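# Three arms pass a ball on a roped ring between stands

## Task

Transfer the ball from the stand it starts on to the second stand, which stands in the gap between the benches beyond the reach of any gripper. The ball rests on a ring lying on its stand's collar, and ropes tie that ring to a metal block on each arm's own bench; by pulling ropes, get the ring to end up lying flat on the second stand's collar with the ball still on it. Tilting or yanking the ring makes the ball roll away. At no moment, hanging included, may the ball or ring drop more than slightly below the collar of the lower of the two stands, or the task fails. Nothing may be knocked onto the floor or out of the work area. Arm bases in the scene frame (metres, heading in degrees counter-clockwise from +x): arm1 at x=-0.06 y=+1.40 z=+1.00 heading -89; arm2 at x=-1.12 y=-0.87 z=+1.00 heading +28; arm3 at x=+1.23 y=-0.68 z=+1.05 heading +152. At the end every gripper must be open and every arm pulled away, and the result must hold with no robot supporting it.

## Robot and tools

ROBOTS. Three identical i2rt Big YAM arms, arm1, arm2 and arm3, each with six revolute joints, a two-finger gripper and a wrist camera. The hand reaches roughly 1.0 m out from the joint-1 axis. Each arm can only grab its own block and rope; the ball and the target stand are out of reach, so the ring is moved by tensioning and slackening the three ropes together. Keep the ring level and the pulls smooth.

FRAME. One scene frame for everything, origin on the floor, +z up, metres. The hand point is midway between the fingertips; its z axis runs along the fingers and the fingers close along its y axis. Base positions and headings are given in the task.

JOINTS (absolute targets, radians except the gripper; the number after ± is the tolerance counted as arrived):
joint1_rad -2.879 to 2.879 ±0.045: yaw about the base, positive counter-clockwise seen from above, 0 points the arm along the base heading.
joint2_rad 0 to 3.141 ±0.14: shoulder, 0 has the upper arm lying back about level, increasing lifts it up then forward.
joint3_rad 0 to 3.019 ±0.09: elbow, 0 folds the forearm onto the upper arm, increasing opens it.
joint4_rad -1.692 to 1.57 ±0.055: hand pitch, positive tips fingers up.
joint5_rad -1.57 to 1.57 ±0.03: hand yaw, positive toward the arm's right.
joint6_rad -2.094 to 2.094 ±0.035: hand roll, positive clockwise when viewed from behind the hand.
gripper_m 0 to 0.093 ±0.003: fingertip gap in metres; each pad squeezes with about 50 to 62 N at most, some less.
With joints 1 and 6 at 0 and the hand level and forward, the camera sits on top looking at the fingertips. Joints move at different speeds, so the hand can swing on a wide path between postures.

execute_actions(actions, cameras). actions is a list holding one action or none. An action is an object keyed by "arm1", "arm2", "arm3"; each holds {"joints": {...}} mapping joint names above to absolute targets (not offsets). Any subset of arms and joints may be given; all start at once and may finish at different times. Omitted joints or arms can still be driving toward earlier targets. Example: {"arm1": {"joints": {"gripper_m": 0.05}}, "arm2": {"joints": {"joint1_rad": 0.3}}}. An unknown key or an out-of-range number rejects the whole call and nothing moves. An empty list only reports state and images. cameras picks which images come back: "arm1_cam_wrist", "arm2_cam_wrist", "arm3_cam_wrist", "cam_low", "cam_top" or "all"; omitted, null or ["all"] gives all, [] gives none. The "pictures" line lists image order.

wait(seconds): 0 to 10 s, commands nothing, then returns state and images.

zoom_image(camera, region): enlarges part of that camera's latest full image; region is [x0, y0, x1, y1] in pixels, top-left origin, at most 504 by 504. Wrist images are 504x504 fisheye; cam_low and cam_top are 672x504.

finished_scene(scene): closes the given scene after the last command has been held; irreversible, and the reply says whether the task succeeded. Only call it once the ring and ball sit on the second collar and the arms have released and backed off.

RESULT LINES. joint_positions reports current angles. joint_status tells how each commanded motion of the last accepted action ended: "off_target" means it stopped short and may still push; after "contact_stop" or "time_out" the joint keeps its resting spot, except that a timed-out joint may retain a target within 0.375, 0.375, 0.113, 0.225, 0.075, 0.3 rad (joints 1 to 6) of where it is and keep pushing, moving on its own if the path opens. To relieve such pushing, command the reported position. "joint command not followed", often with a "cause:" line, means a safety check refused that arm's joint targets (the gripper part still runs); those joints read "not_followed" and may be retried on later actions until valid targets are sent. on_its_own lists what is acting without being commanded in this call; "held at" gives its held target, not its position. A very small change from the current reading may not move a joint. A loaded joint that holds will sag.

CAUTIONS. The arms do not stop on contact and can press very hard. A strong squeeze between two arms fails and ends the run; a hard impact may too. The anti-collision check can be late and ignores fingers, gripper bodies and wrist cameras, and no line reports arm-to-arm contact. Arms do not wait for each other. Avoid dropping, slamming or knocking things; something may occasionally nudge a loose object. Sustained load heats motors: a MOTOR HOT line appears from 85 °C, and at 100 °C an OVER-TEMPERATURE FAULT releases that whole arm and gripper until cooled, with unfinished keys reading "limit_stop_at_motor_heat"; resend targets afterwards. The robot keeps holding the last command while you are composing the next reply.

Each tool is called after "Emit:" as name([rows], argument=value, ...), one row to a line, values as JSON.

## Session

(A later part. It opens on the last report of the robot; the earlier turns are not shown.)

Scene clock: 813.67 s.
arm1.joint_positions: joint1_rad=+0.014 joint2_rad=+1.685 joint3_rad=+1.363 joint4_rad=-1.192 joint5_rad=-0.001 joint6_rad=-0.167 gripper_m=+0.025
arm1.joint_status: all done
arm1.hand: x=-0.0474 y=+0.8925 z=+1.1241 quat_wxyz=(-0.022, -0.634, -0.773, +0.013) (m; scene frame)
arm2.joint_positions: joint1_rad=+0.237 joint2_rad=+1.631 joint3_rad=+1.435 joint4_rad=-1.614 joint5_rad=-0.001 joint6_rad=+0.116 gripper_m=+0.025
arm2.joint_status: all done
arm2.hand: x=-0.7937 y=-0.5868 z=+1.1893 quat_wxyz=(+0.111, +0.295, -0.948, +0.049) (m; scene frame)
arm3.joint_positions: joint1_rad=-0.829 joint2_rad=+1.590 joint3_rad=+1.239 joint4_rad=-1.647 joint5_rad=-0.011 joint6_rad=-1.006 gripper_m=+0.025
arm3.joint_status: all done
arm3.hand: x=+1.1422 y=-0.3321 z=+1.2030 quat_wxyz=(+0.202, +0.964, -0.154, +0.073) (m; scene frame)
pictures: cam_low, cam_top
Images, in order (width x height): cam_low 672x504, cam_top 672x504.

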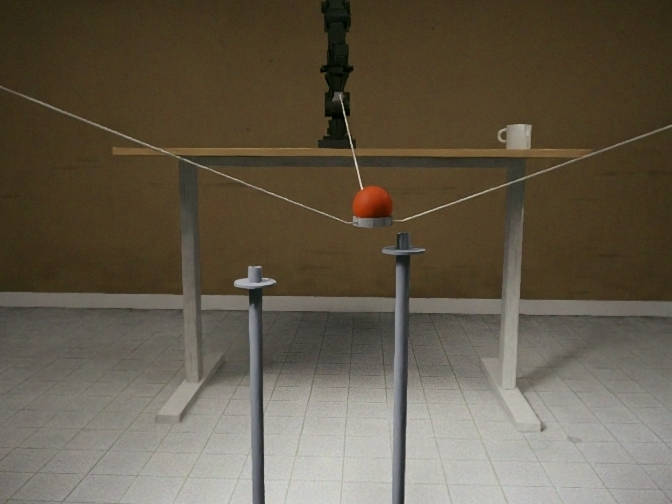

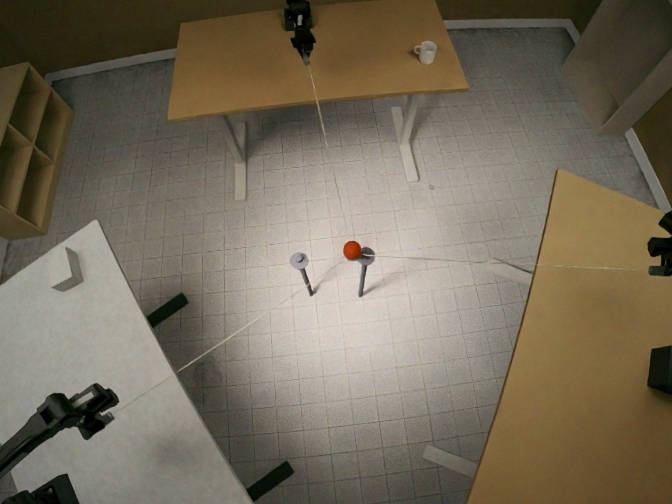

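Emit:
execute_actions(actions=[], cameras=["cam_low","cam_top"])

Emit:
zoom_image(camera="cam_low", region=[310, 160, 450, 280])

Scene clock: 835.87 s.
arm1.joint_positions: joint1_rad=+0.014 joint2_rad=+1.685 joint3_rad=+1.363 joint4_rad=-1.192 joint5_rad=-0.001 joint6_rad=-0.167 gripper_m=+0.025
arm1.joint_status: all done
arm1.hand: x=-0.0474 y=+0.8925 z=+1.1241 quat_wxyz=(-0.022, -0.634, -0.773, +0.013) (m; scene frame)
arm2.joint_positions: joint1_rad=+0.237 joint2_rad=+1.631 joint3_rad=+1.435 joint4_rad=-1.614 joint5_rad=-0.001 joint6_rad=+0.117 gripper_m=+0.025
arm2.joint_status: all done
arm2.hand: x=-0.7937 y=-0.5868 z=+1.1893 quat_wxyz=(+0.111, +0.294, -0.948, +0.049) (m; scene frame)
arm3.joint_positions: joint1_rad=-0.829 joint2_rad=+1.590 joint3_rad=+1.239 joint4_rad=-1.647 joint5_rad=-0.011 joint6_rad=-1.006 gripper_m=+0.025
arm3.joint_status: all done
arm3.hand: x=+1.1422 y=-0.3321 z=+1.2030 quat_wxyz=(+0.202, +0.964, -0.154, +0.073) (m; scene frame)
pictures: cam_low, cam_top
Images, in order (width x height): cam_low 672x504, cam_top 672x504.

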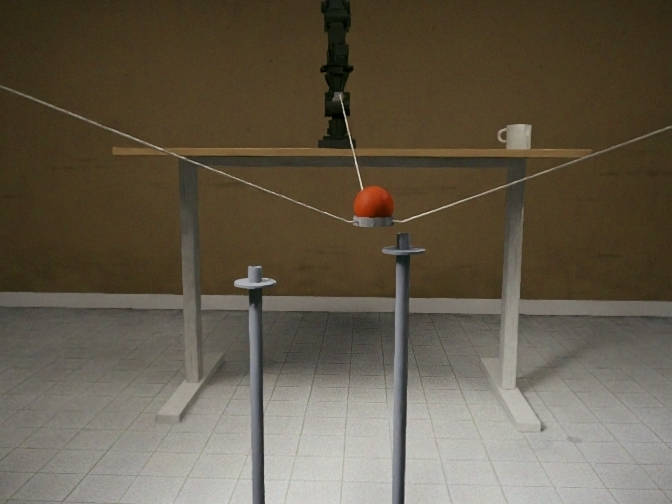

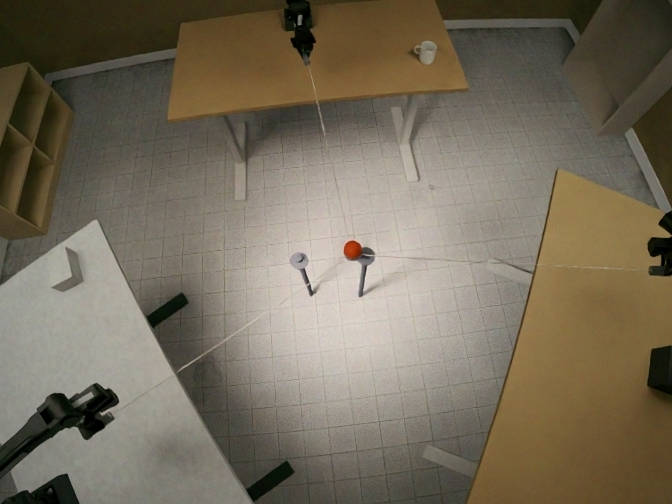

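Region (310, 160, 450, 280) of cam_low's 672x504 image, scaled by 3.600, with more detail than that image has; it fills the top 432 rows of this view, and the rest is white.

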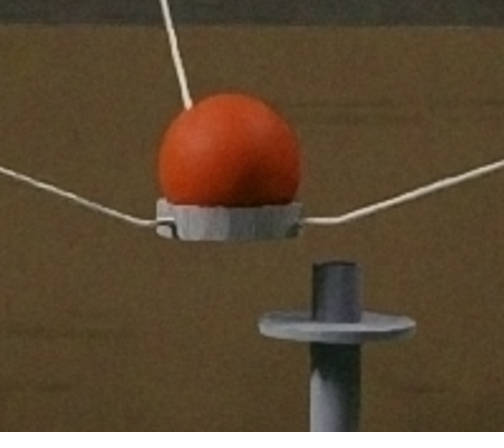

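Emit:
execute_actions([
  {"arm1":{"joints":{"joint3_rad":1.330,"joint4_rad":-1.230,"joint6_rad":-0.047}},"arm2":{"joints":{"joint1_rad":0.470,"joint3_rad":1.357,"joint4_rad":-1.672,"joint6_rad":0.380}},"arm3":{"joints":{"joint1_rad":-0.586,"joint3_rad":1.213,"joint6_rad":-0.674}}},
], cameras=["cam_low","cam_top"])

Emit:
zoom_image(camera="cam_low", region=[230, 160, 430, 300])

Scene clock: 883.53 s.
arm1.joint_positions: joint1_rad=+0.014 joint2_rad=+1.685 joint3_rad=+1.327 joint4_rad=-1.204 joint5_rad=-0.001 joint6_rad=-0.055 gripper_m=+0.025
arm1.joint_status: all done
arm1.hand: x=-0.0477 y=+0.9086 z=+1.1112 quat_wxyz=(-0.006, -0.677, -0.736, -0.005) (m; scene frame)
arm2.joint_positions: joint1_rad=+0.465 joint2_rad=+1.630 joint3_rad=+1.369 joint4_rad=-1.638 joint5_rad=+0.002 joint6_rad=+0.373 gripper_m=+0.025
arm2.joint_status: all done
arm2.hand: x=-0.8810 y=-0.5437 z=+1.1716 quat_wxyz=(+0.130, +0.279, -0.946, +0.102) (m; scene frame)
arm3.joint_positions: joint1_rad=-0.566 joint2_rad=+1.590 joint3_rad=+1.208 joint4_rad=-1.647 joint5_rad=-0.010 joint6_rad=-0.681 gripper_m=+0.025
arm3.joint_status: all done
arm3.hand: x=+1.0618 y=-0.3763 z=+1.1967 quat_wxyz=(+0.182, +0.956, -0.183, +0.137) (m; scene frame)
pictures: cam_low, cam_top
Images, in order (width x height): cam_low 672x504, cam_top 672x504.

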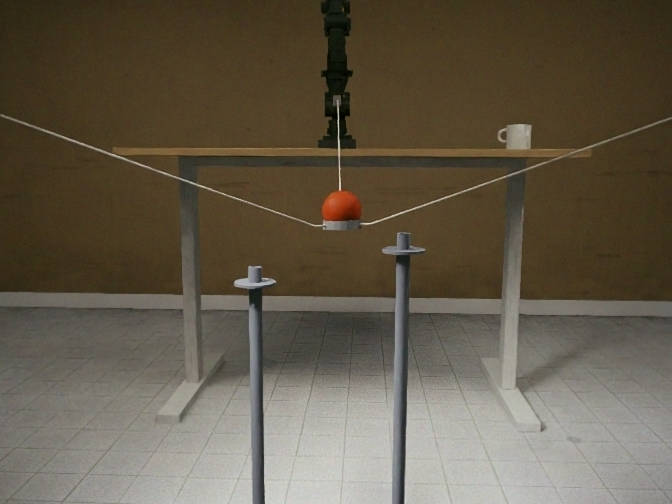

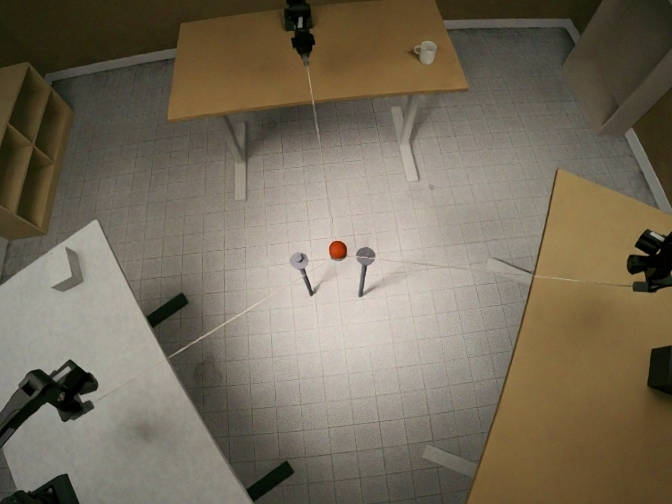

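Region (230, 160, 430, 300) of cam_low's 672x504 image, scaled by 2.520, with more detail than that image has; it fills the top 353 rows of this view, and the rest is white.

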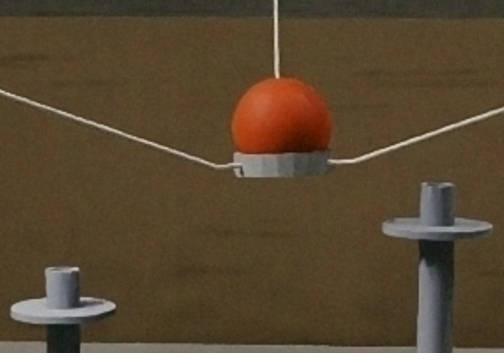

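Emit:
execute_actions(actions=[], cameras=["cam_low","cam_top"])

Emit:
zoom_image(camera="cam_low", region=[230, 160, 430, 300])

Emit:
zoom_image(camera="cam_top", region=[280, 225, 390, 285])

Scene clock: 904.80 s.
arm1.joint_positions: joint1_rad=+0.014 joint2_rad=+1.685 joint3_rad=+1.327 joint4_rad=-1.204 joint5_rad=-0.001 joint6_rad=-0.055 gripper_m=+0.025
arm1.joint_status: all done
arm1.hand: x=-0.0477 y=+0.9086 z=+1.1112 quat_wxyz=(-0.006, -0.677, -0.736, -0.005) (m; scene frame)
arm2.joint_positions: joint1_rad=+0.465 joint2_rad=+1.630 joint3_rad=+1.369 joint4_rad=-1.638 joint5_rad=+0.002 joint6_rad=+0.373 gripper_m=+0.025
arm2.joint_status: all done
arm2.hand: x=-0.8810 y=-0.5437 z=+1.1716 quat_wxyz=(+0.130, +0.279, -0.946, +0.102) (m; scene frame)
arm3.joint_positions: joint1_rad=-0.566 joint2_rad=+1.590 joint3_rad=+1.208 joint4_rad=-1.647 joint5_rad=-0.010 joint6_rad=-0.681 gripper_m=+0.025
arm3.joint_status: all done
arm3.hand: x=+1.0618 y=-0.3763 z=+1.1967 quat_wxyz=(+0.182, +0.956, -0.183, +0.137) (m; scene frame)
pictures: cam_low, cam_top
Images, in order (width x height): cam_low 672x504, cam_top 672x504.

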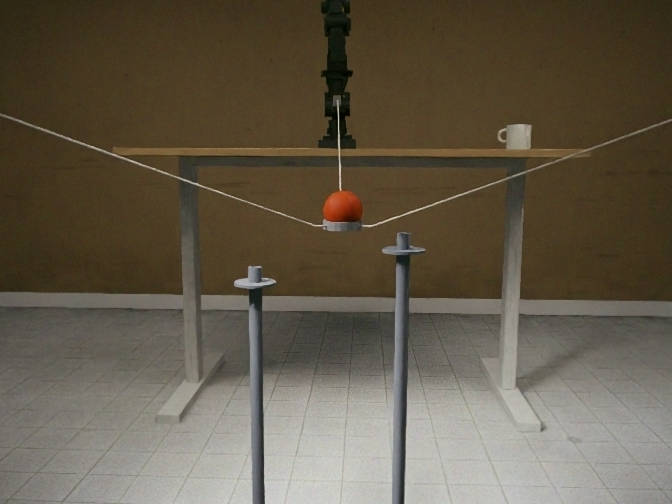

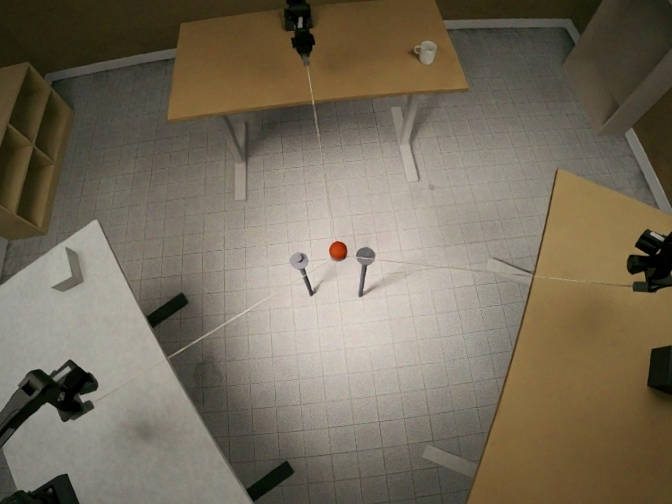

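Region (230, 160, 430, 300) of cam_low's 672x504 image, scaled by 2.520, with more detail than that image has; it fills the top 353 rows of this view, and the rest is white.

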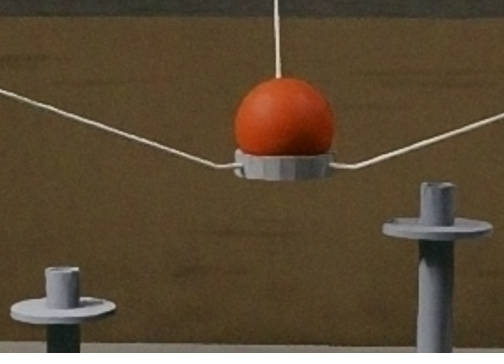

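Region (280, 225, 390, 285) of cam_top's 672x504 image, scaled by 4.582, with more detail than that image has; it fills the top 275 rows of this view, and the rest is white.

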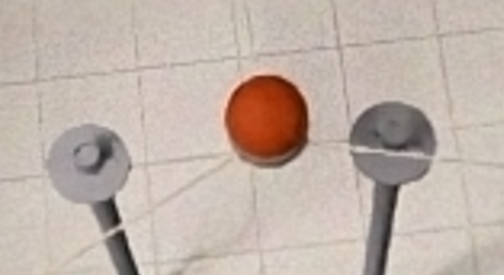

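Emit:
execute_actions([
  {"arm1":{"joints":{"joint1_rad":-0.053,"joint3_rad":1.296,"joint4_rad":-1.188}},"arm2":{"joints":{"joint1_rad":0.682,"joint6_rad":0.608}},"arm3":{"joints":{"joint1_rad":-0.284,"joint4_rad":-1.589,"joint6_rad":-0.318}}},
], cameras=["cam_low","cam_top"])

Emit:
zoom_image(camera="cam_low", region=[220, 160, 420, 300])

Scene clock: 955.27 s.
arm1.joint_positions: joint1_rad=-0.052 joint2_rad=+1.685 joint3_rad=+1.295 joint4_rad=-1.188 joint5_rad=-0.001 joint6_rad=-0.055 gripper_m=+0.025
arm1.joint_status: all done
arm1.hand: x=-0.0794 y=+0.9172 z=+1.0994 quat_wxyz=(+0.000, -0.700, -0.714, -0.011) (m; scene frame)
arm2.joint_positions: joint1_rad=+0.674 joint2_rad=+1.630 joint3_rad=+1.369 joint4_rad=-1.642 joint5_rad=+0.006 joint6_rad=+0.600 gripper_m=+0.025
arm2.joint_status: all done
arm2.hand: x=-0.9535 y=-0.5030 z=+1.1720 quat_wxyz=(+0.105, +0.271, -0.948, +0.130) (m; scene frame)
arm3.joint_positions: joint1_rad=-0.269 joint2_rad=+1.590 joint3_rad=+1.208 joint4_rad=-1.579 joint5_rad=-0.006 joint6_rad=-0.326 gripper_m=+0.025
arm3.joint_status: all done
arm3.hand: x=+0.9710 y=-0.4279 z=+1.1915 quat_wxyz=(+0.109, +0.958, -0.212, +0.159) (m; scene frame)
pictures: cam_low, cam_top
Images, in order (width x height): cam_low 672x504, cam_top 672x504.

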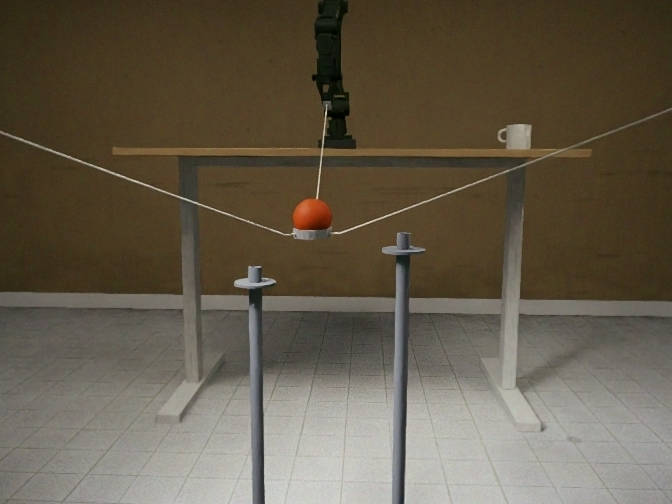

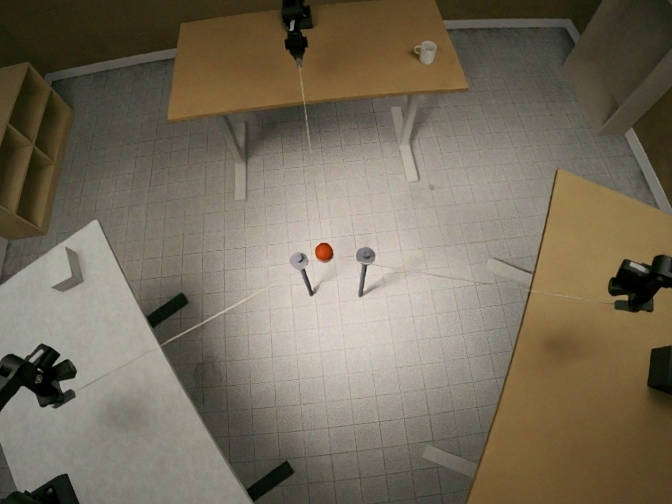

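Region (220, 160, 420, 300) of cam_low's 672x504 image, scaled by 2.520, with more detail than that image has; it fills the top 353 rows of this view, and the rest is white.

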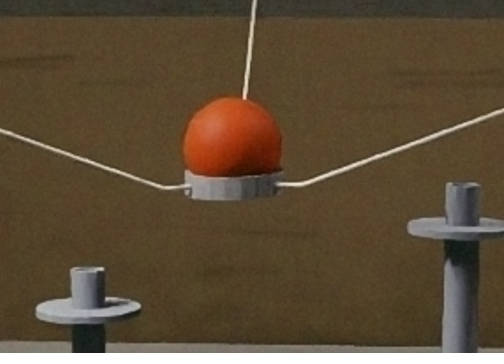

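Emit:
execute_actions(actions=[], cameras=["cam_low","cam_top"])

Emit:
zoom_image(camera="cam_low", region=[220, 180, 360, 300])

Emit:
zoom_image(camera="cam_top", region=[280, 225, 390, 285])

Scene clock: 971.73 s.
arm1.joint_positions: joint1_rad=-0.052 joint2_rad=+1.685 joint3_rad=+1.295 joint4_rad=-1.188 joint5_rad=-0.001 joint6_rad=-0.055 gripper_m=+0.025
arm1.joint_status: all done
arm1.hand: x=-0.0794 y=+0.9172 z=+1.0994 quat_wxyz=(+0.000, -0.700, -0.714, -0.011) (m; scene frame)
arm2.joint_positions: joint1_rad=+0.674 joint2_rad=+1.630 joint3_rad=+1.369 joint4_rad=-1.642 joint5_rad=+0.006 joint6_rad=+0.601 gripper_m=+0.025
arm2.joint_status: all done
arm2.hand: x=-0.9535 y=-0.5030 z=+1.1720 quat_wxyz=(+0.105, +0.271, -0.948, +0.130) (m; scene frame)
arm3.joint_positions: joint1_rad=-0.269 joint2_rad=+1.590 joint3_rad=+1.208 joint4_rad=-1.579 joint5_rad=-0.006 joint6_rad=-0.326 gripper_m=+0.025
arm3.joint_status: all done
arm3.hand: x=+0.9710 y=-0.4279 z=+1.1915 quat_wxyz=(+0.109, +0.958, -0.212, +0.159) (m; scene frame)
pictures: cam_low, cam_top
Images, in order (width x height): cam_low 672x504, cam_top 672x504.

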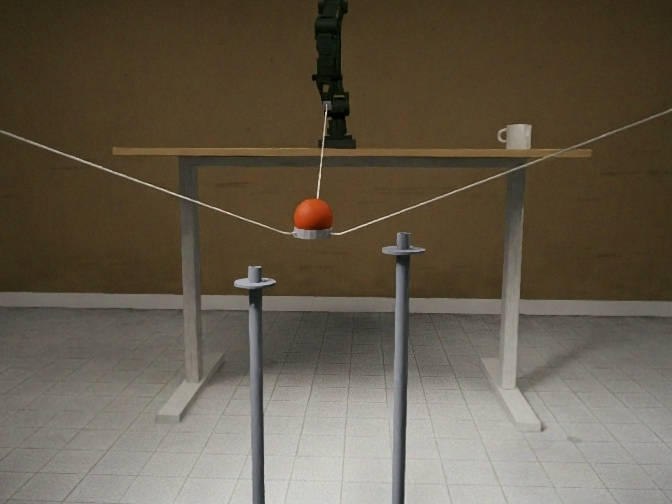

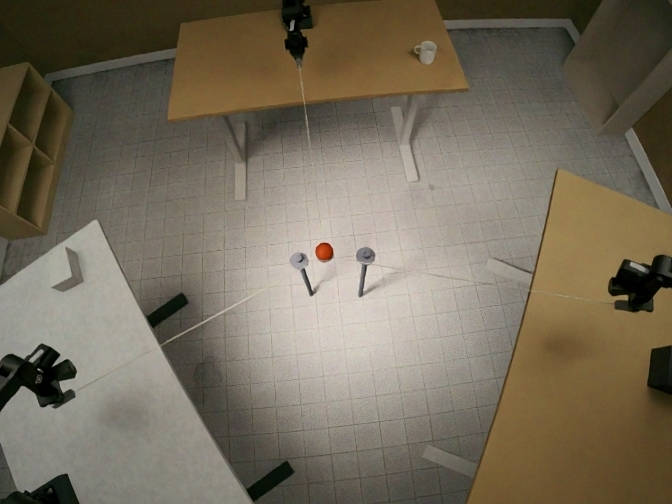

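Region (220, 180, 360, 300) of cam_low's 672x504 image, scaled by 3.600, with more detail than that image has; it fills the top 432 rows of this view, and the rest is white.

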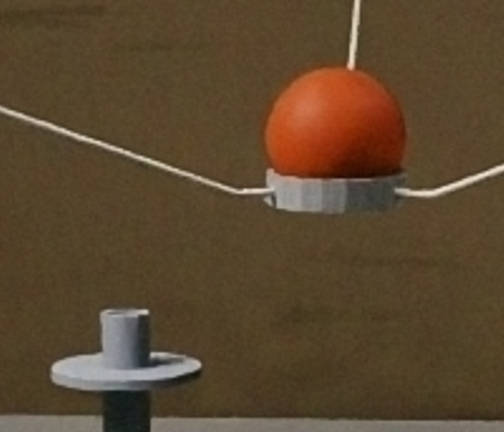

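Region (280, 225, 390, 285) of cam_top's 672x504 image, scaled by 4.582, with more detail than that image has; it fills the top 275 rows of this view, and the rest is white.

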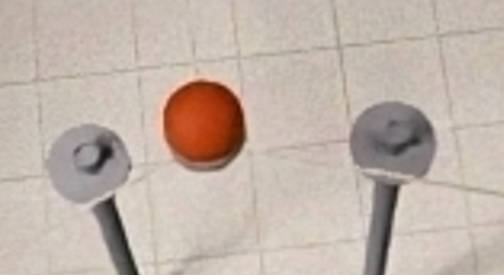

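Emit:
execute_actions(actions=[])

Scene clock: 1002.03 s.
arm1.joint_positions: joint1_rad=-0.052 joint2_rad=+1.685 joint3_rad=+1.295 joint4_rad=-1.188 joint5_rad=-0.001 joint6_rad=-0.055 gripper_m=+0.025
arm1.joint_status: all done
arm1.hand: x=-0.0794 y=+0.9172 z=+1.0994 quat_wxyz=(+0.000, -0.700, -0.714, -0.011) (m; scene frame)
arm2.joint_positions: joint1_rad=+0.674 joint2_rad=+1.630 joint3_rad=+1.369 joint4_rad=-1.642 joint5_rad=+0.006 joint6_rad=+0.601 gripper_m=+0.025
arm2.joint_status: all done
arm2.hand: x=-0.9535 y=-0.5030 z=+1.1720 quat_wxyz=(+0.105, +0.271, -0.948, +0.130) (m; scene frame)
arm3.joint_positions: joint1_rad=-0.269 joint2_rad=+1.590 joint3_rad=+1.208 joint4_rad=-1.579 joint5_rad=-0.006 joint6_rad=-0.326 gripper_m=+0.025
arm3.joint_status: all done
arm3.hand: x=+0.9710 y=-0.4279 z=+1.1915 quat_wxyz=(+0.109, +0.958, -0.212, +0.159) (m; scene frame)
pictures: arm1_cam_wrist, arm2_cam_wrist, arm3_cam_wrist, cam_low, cam_top
Images, in order (width x height): arm1_cam_wrist 504x504, arm2_cam_wrist 504x504, arm3_cam_wrist 504x504, cam_low 672x504, cam_top 672x504.

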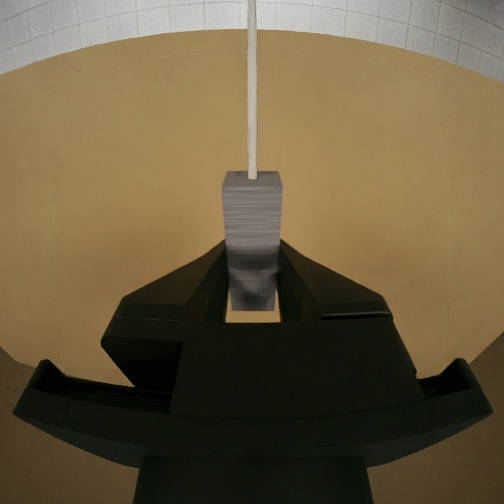

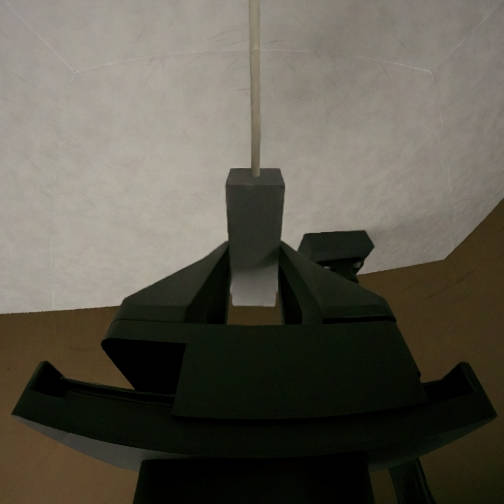

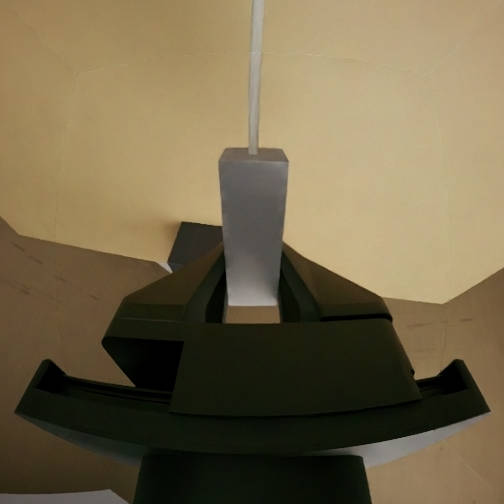

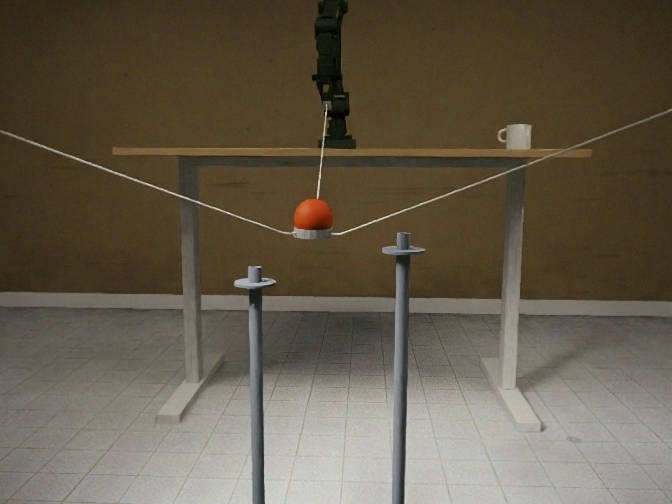

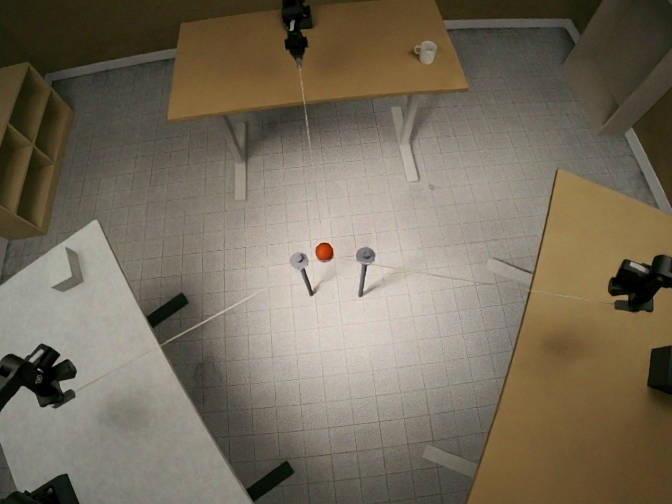

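Emit:
execute_actions([
  {"arm1":{"joints":{"joint1_rad":-0.133,"joint3_rad":1.268,"joint4_rad":-1.157,"joint6_rad":-0.155}},"arm2":{"joints":{"joint1_rad":0.834,"joint6_rad":0.765}},"arm3":{"joints":{"joint1_rad":-0.127,"joint4_rad":-1.394,"joint6_rad":-0.133}}},
], cameras=["cam_low","cam_top"])

Scene clock: 1089.20 s.
arm1.joint_positions: joint1_rad=-0.134 joint2_rad=+1.685 joint3_rad=+1.269 joint4_rad=-1.157 joint5_rad=-0.001 joint6_rad=-0.146 gripper_m=+0.025
arm1.joint_status: all done
arm1.hand: x=-0.1186 y=+0.9233 z=+1.0895 quat_wxyz=(-0.002, -0.697, -0.717, -0.010) (m; scene frame)
arm2.joint_positions: joint1_rad=+0.825 joint2_rad=+1.630 joint3_rad=+1.369 joint4_rad=-1.645 joint5_rad=+0.007 joint6_rad=+0.757 gripper_m=+0.025
arm2.joint_status: all done
arm2.hand: x=-1.0105 y=-0.4834 z=+1.1723 quat_wxyz=(+0.084, +0.269, -0.948, +0.146) (m; scene frame)
arm3.joint_positions: joint1_rad=-0.115 joint2_rad=+1.590 joint3_rad=+1.208 joint4_rad=-1.388 joint5_rad=-0.003 joint6_rad=-0.142 gripper_m=+0.025
arm3.joint_status: all done
arm3.hand: x=+0.8996 y=-0.4445 z=+1.1790 quat_wxyz=(+0.044, +0.968, -0.230, +0.087) (m; scene frame)
pictures: cam_low, cam_top
Images, in order (width x height): cam_low 672x504, cam_top 672x504.

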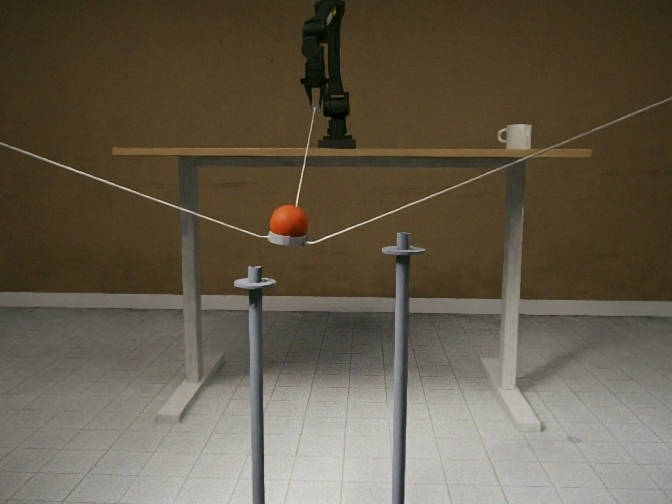

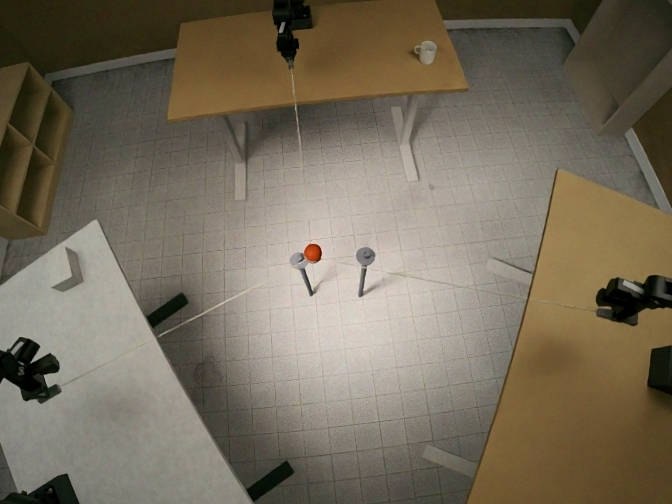

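Emit:
execute_actions(actions=[], cameras=["cam_low","cam_top"])

Emit:
zoom_image(camera="cam_low", region=[220, 190, 360, 310])

Emit:
zoom_image(camera="cam_top", region=[270, 225, 380, 285])

Scene clock: 1104.57 s.
arm1.joint_positions: joint1_rad=-0.134 joint2_rad=+1.685 joint3_rad=+1.269 joint4_rad=-1.157 joint5_rad=-0.001 joint6_rad=-0.146 gripper_m=+0.025
arm1.joint_status: all done
arm1.hand: x=-0.1186 y=+0.9233 z=+1.0895 quat_wxyz=(-0.002, -0.697, -0.717, -0.010) (m; scene frame)
arm2.joint_positions: joint1_rad=+0.825 joint2_rad=+1.630 joint3_rad=+1.369 joint4_rad=-1.645 joint5_rad=+0.007 joint6_rad=+0.757 gripper_m=+0.025
arm2.joint_status: all done
arm2.hand: x=-1.0105 y=-0.4834 z=+1.1723 quat_wxyz=(+0.084, +0.269, -0.948, +0.146) (m; scene frame)
arm3.joint_positions: joint1_rad=-0.115 joint2_rad=+1.590 joint3_rad=+1.208 joint4_rad=-1.388 joint5_rad=-0.003 joint6_rad=-0.142 gripper_m=+0.025
arm3.joint_status: all done
arm3.hand: x=+0.8996 y=-0.4445 z=+1.1790 quat_wxyz=(+0.044, +0.968, -0.230, +0.087) (m; scene frame)
pictures: cam_low, cam_top
Images, in order (width x height): cam_low 672x504, cam_top 672x504.

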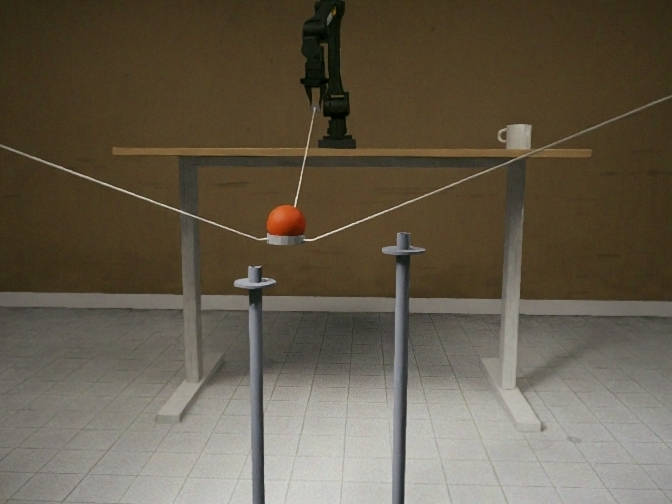

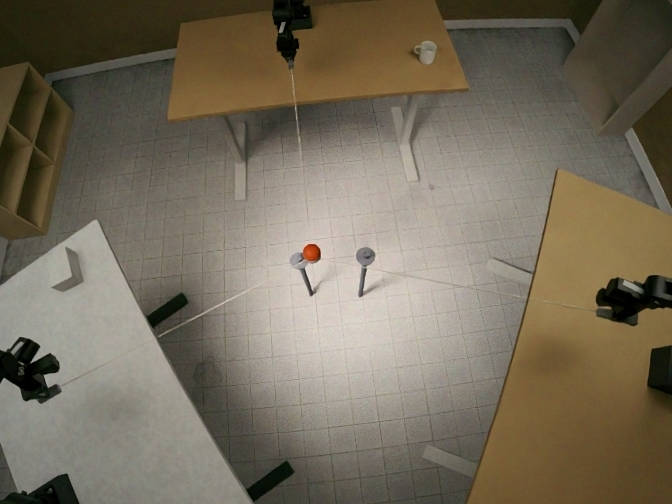

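Region (220, 190, 360, 310) of cam_low's 672x504 image, scaled by 3.600, with more detail than that image has; it fills the top 432 rows of this view, and the rest is white.

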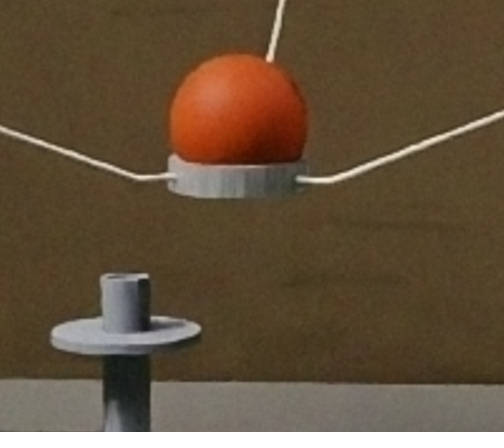

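Region (270, 225, 380, 285) of cam_top's 672x504 image, scaled by 4.582, with more detail than that image has; it fills the top 275 rows of this view, and the rest is white.

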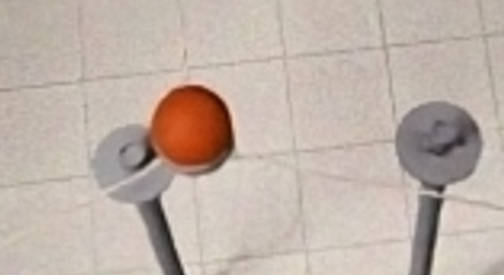

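Emit:
execute_actions([
  {"arm1":{"joints":{"joint1_rad":-0.247,"joint4_rad":-1.129,"joint6_rad":-0.262}},"arm2":{"joints":{"joint1_rad":0.985,"joint6_rad":0.918}},"arm3":{"joints":{"joint1_rad":-0.012,"joint4_rad":-1.122,"joint6_rad":-0.008}}},
], cameras=["cam_low","cam_top"])

Scene clock: 1163.67 s.
arm1.joint_positions: joint1_rad=-0.253 joint2_rad=+1.685 joint3_rad=+1.269 joint4_rad=-1.129 joint5_rad=-0.001 joint6_rad=-0.253 gripper_m=+0.025
arm1.joint_status: all done
arm1.hand: x=-0.1763 y=+0.9267 z=+1.0887 quat_wxyz=(-0.009, -0.701, -0.713, +0.002) (m; scene frame)
arm2.joint_positions: joint1_rad=+0.976 joint2_rad=+1.630 joint3_rad=+1.369 joint4_rad=-1.648 joint5_rad=+0.008 joint6_rad=+0.910 gripper_m=+0.025
arm2.joint_status: all done
arm2.hand: x=-1.0695 y=-0.4726 z=+1.1727 quat_wxyz=(+0.062, +0.267, -0.948, +0.159) (m; scene frame)
arm3.joint_positions: joint1_rad=-0.006 joint2_rad=+1.590 joint3_rad=+1.208 joint4_rad=-1.122 joint5_rad=-0.001 joint6_rad=-0.017 gripper_m=+0.025
arm3.joint_status: all done
arm3.hand: x=+0.8195 y=-0.4505 z=+1.1757 quat_wxyz=(-0.002, +0.970, -0.239, -0.038) (m; scene frame)
pictures: cam_low, cam_top
Images, in order (width x height): cam_low 672x504, cam_top 672x504.

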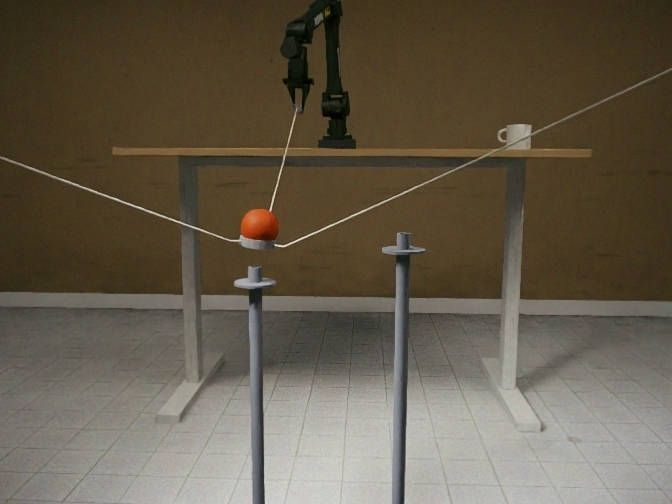

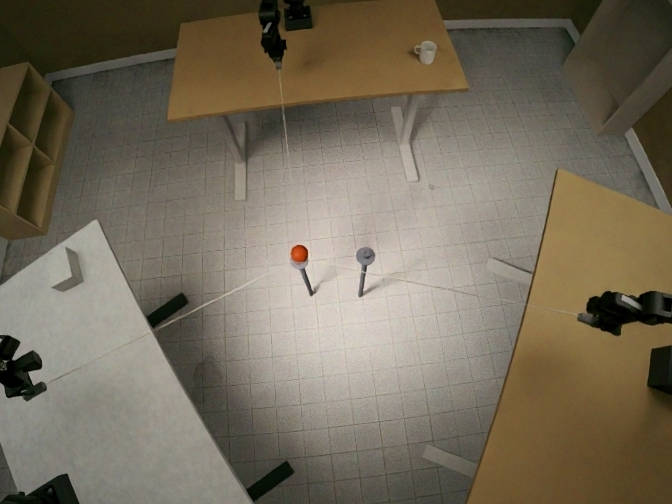

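Emit:
execute_actions(actions=[], cameras=["cam_low","cam_top"])

Emit:
zoom_image(camera="cam_low", region=[200, 200, 310, 300])

Emit:
zoom_image(camera="cam_top", region=[270, 225, 380, 285])

Scene clock: 1177.87 s.
arm1.joint_positions: joint1_rad=-0.253 joint2_rad=+1.685 joint3_rad=+1.269 joint4_rad=-1.129 joint5_rad=-0.001 joint6_rad=-0.253 gripper_m=+0.025
arm1.joint_status: all done
arm1.hand: x=-0.1763 y=+0.9267 z=+1.0887 quat_wxyz=(-0.009, -0.701, -0.713, +0.002) (m; scene frame)
arm2.joint_positions: joint1_rad=+0.976 joint2_rad=+1.630 joint3_rad=+1.369 joint4_rad=-1.648 joint5_rad=+0.008 joint6_rad=+0.910 gripper_m=+0.025
arm2.joint_status: all done
arm2.hand: x=-1.0695 y=-0.4726 z=+1.1727 quat_wxyz=(+0.062, +0.267, -0.948, +0.159) (m; scene frame)
arm3.joint_positions: joint1_rad=-0.006 joint2_rad=+1.590 joint3_rad=+1.208 joint4_rad=-1.122 joint5_rad=-0.001 joint6_rad=-0.017 gripper_m=+0.025
arm3.joint_status: all done
arm3.hand: x=+0.8195 y=-0.4505 z=+1.1757 quat_wxyz=(-0.002, +0.970, -0.239, -0.038) (m; scene frame)
pictures: cam_low, cam_top
Images, in order (width x height): cam_low 672x504, cam_top 672x504.

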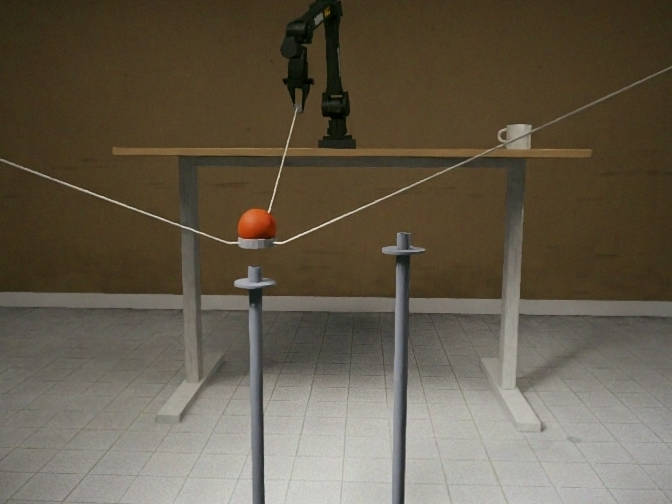

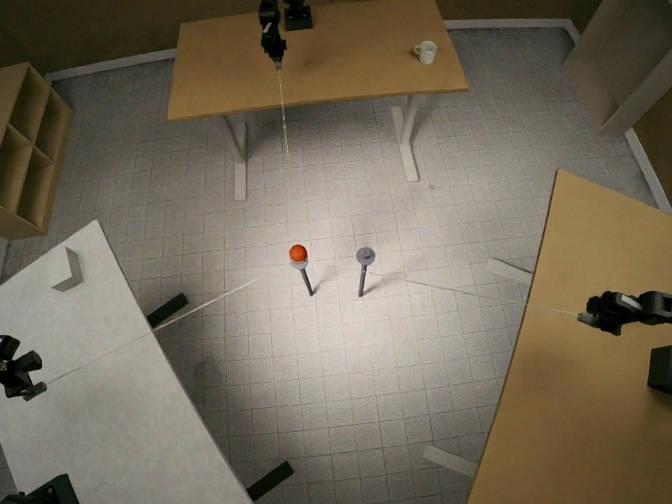

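Region (200, 200, 310, 300) of cam_low's 672x504 image, scaled by 4.582, with more detail than that image has; it fills the top 458 rows of this view, and the rest is white.

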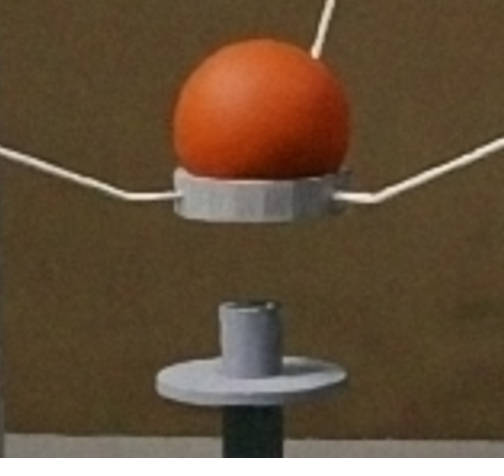

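Region (270, 225, 380, 285) of cam_top's 672x504 image, scaled by 4.582, with more detail than that image has; it fills the top 275 rows of this view, and the rest is white.

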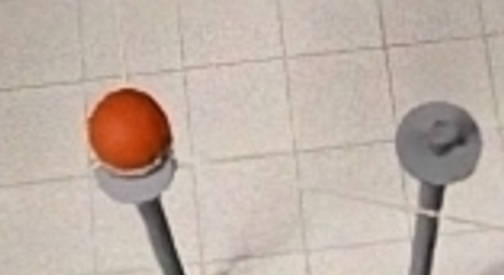

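Emit:
execute_actions([
  {"arm1":{"joints":{"joint4_rad":-1.072}},"arm2":{"joints":{"joint4_rad":-1.599}},"arm3":{"joints":{"joint4_rad":-1.046}}},
], cameras=["cam_low","cam_top"])

Emit:
zoom_image(camera="cam_low", region=[200, 200, 310, 300])

Scene clock: 1217.33 s.
arm1.joint_positions: joint1_rad=-0.253 joint2_rad=+1.685 joint3_rad=+1.269 joint4_rad=-1.075 joint5_rad=-0.001 joint6_rad=-0.254 gripper_m=+0.025
arm1.joint_status: all done
arm1.hand: x=-0.1794 y=+0.9139 z=+1.0893 quat_wxyz=(-0.023, -0.701, -0.712, +0.025) (m; scene frame)
arm2.joint_positions: joint1_rad=+0.976 joint2_rad=+1.630 joint3_rad=+1.369 joint4_rad=-1.595 joint5_rad=+0.008 joint6_rad=+0.910 gripper_m=+0.025
arm2.joint_status: all done
arm2.hand: x=-1.0681 y=-0.4602 z=+1.1686 quat_wxyz=(+0.052, +0.268, -0.953, +0.134) (m; scene frame)
arm3.joint_positions: joint1_rad=-0.006 joint2_rad=+1.590 joint3_rad=+1.208 joint4_rad=-1.050 joint5_rad=-0.001 joint6_rad=-0.017 gripper_m=+0.025
arm3.joint_status: all done
arm3.hand: x=+0.8040 y=-0.4419 z=+1.1777 quat_wxyz=(-0.011, +0.968, -0.239, -0.073) (m; scene frame)
pictures: cam_low, cam_top
Images, in order (width x height): cam_low 672x504, cam_top 672x504.

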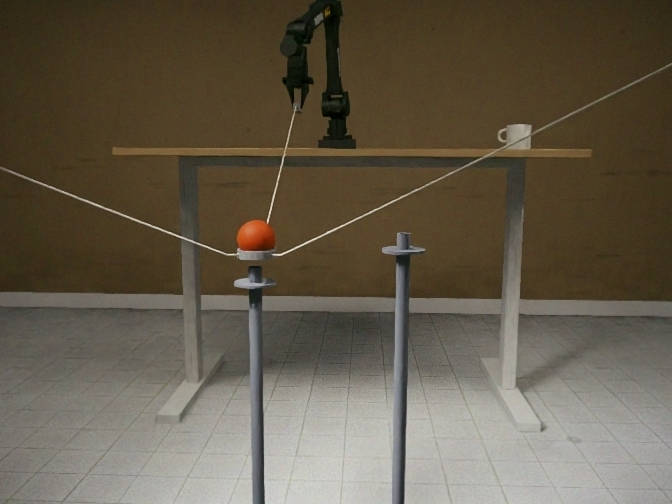

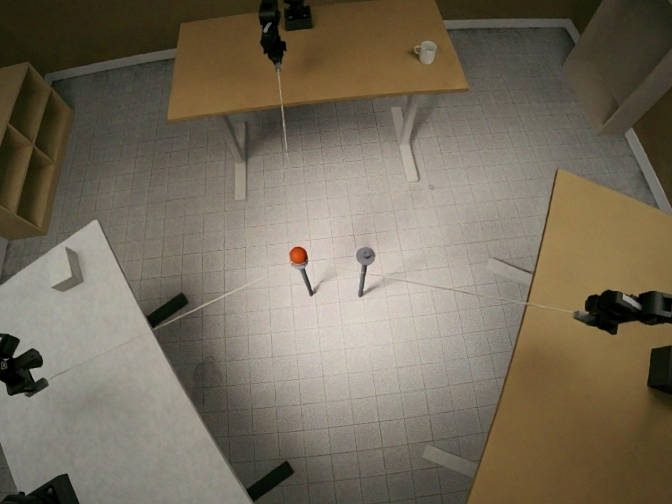

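Region (200, 200, 310, 300) of cam_low's 672x504 image, scaled by 4.582, with more detail than that image has; it fills the top 458 rows of this view, and the rest is white.

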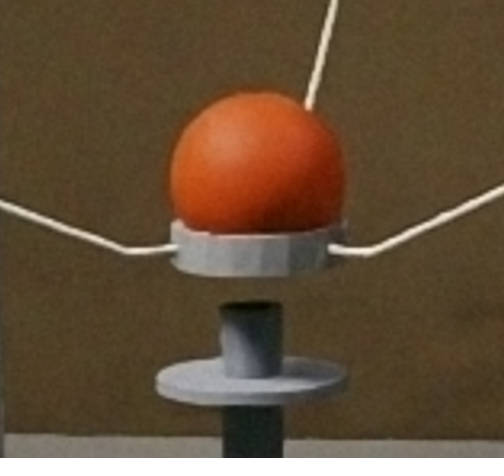

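Emit:
execute_actions(actions=[], cameras=["cam_low","cam_top"])

Emit:
zoom_image(camera="cam_low", region=[200, 200, 310, 300])

Emit:
zoom_image(camera="cam_top", region=[270, 225, 380, 285])

Scene clock: 1223.83 s.
arm1.joint_positions: joint1_rad=-0.253 joint2_rad=+1.685 joint3_rad=+1.269 joint4_rad=-1.075 joint5_rad=-0.001 joint6_rad=-0.254 gripper_m=+0.025
arm1.joint_status: all done
arm1.hand: x=-0.1794 y=+0.9139 z=+1.0893 quat_wxyz=(-0.023, -0.701, -0.712, +0.025) (m; scene frame)
arm2.joint_positions: joint1_rad=+0.976 joint2_rad=+1.630 joint3_rad=+1.369 joint4_rad=-1.595 joint5_rad=+0.008 joint6_rad=+0.910 gripper_m=+0.025
arm2.joint_status: all done
arm2.hand: x=-1.0681 y=-0.4602 z=+1.1686 quat_wxyz=(+0.052, +0.268, -0.953, +0.134) (m; scene frame)
arm3.joint_positions: joint1_rad=-0.006 joint2_rad=+1.590 joint3_rad=+1.208 joint4_rad=-1.050 joint5_rad=-0.001 joint6_rad=-0.017 gripper_m=+0.025
arm3.joint_status: all done
arm3.hand: x=+0.8040 y=-0.4419 z=+1.1777 quat_wxyz=(-0.011, +0.968, -0.239, -0.073) (m; scene frame)
pictures: cam_low, cam_top
Images, in order (width x height): cam_low 672x504, cam_top 672x504.

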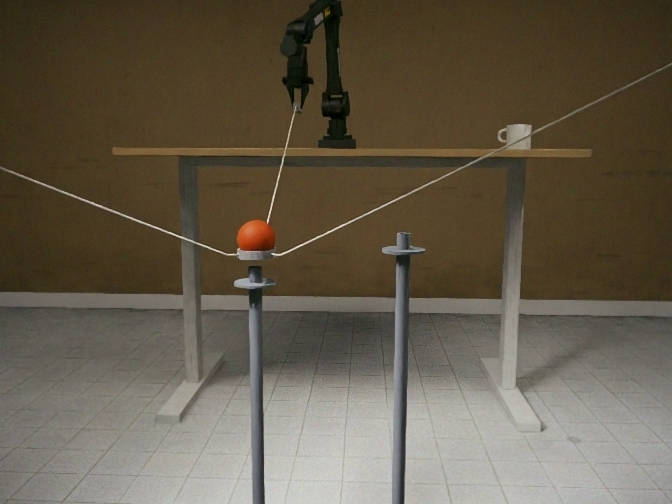

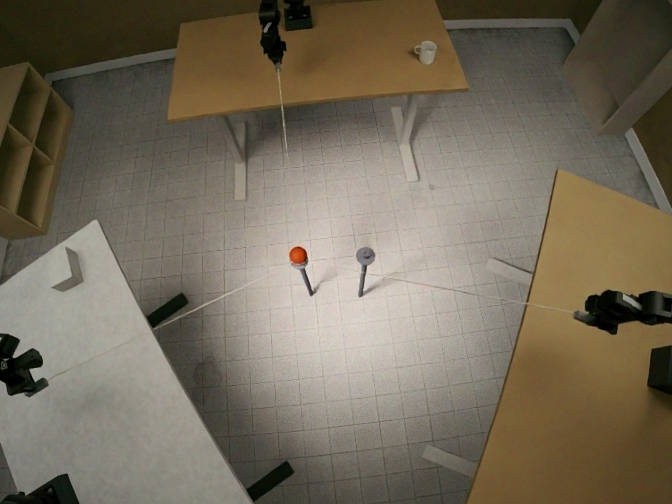

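Region (200, 200, 310, 300) of cam_low's 672x504 image, scaled by 4.582, with more detail than that image has; it fills the top 458 rows of this view, and the rest is white.

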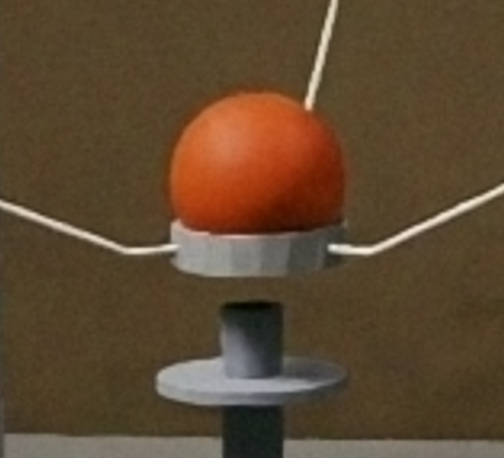

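Region (270, 225, 380, 285) of cam_top's 672x504 image, scaled by 4.582, with more detail than that image has; it fills the top 275 rows of this view, and the rest is white.

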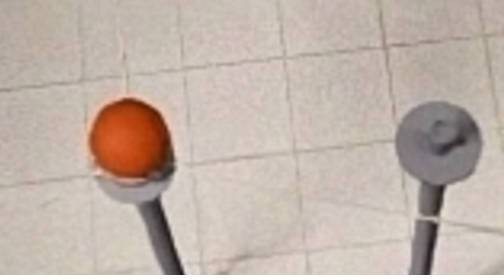

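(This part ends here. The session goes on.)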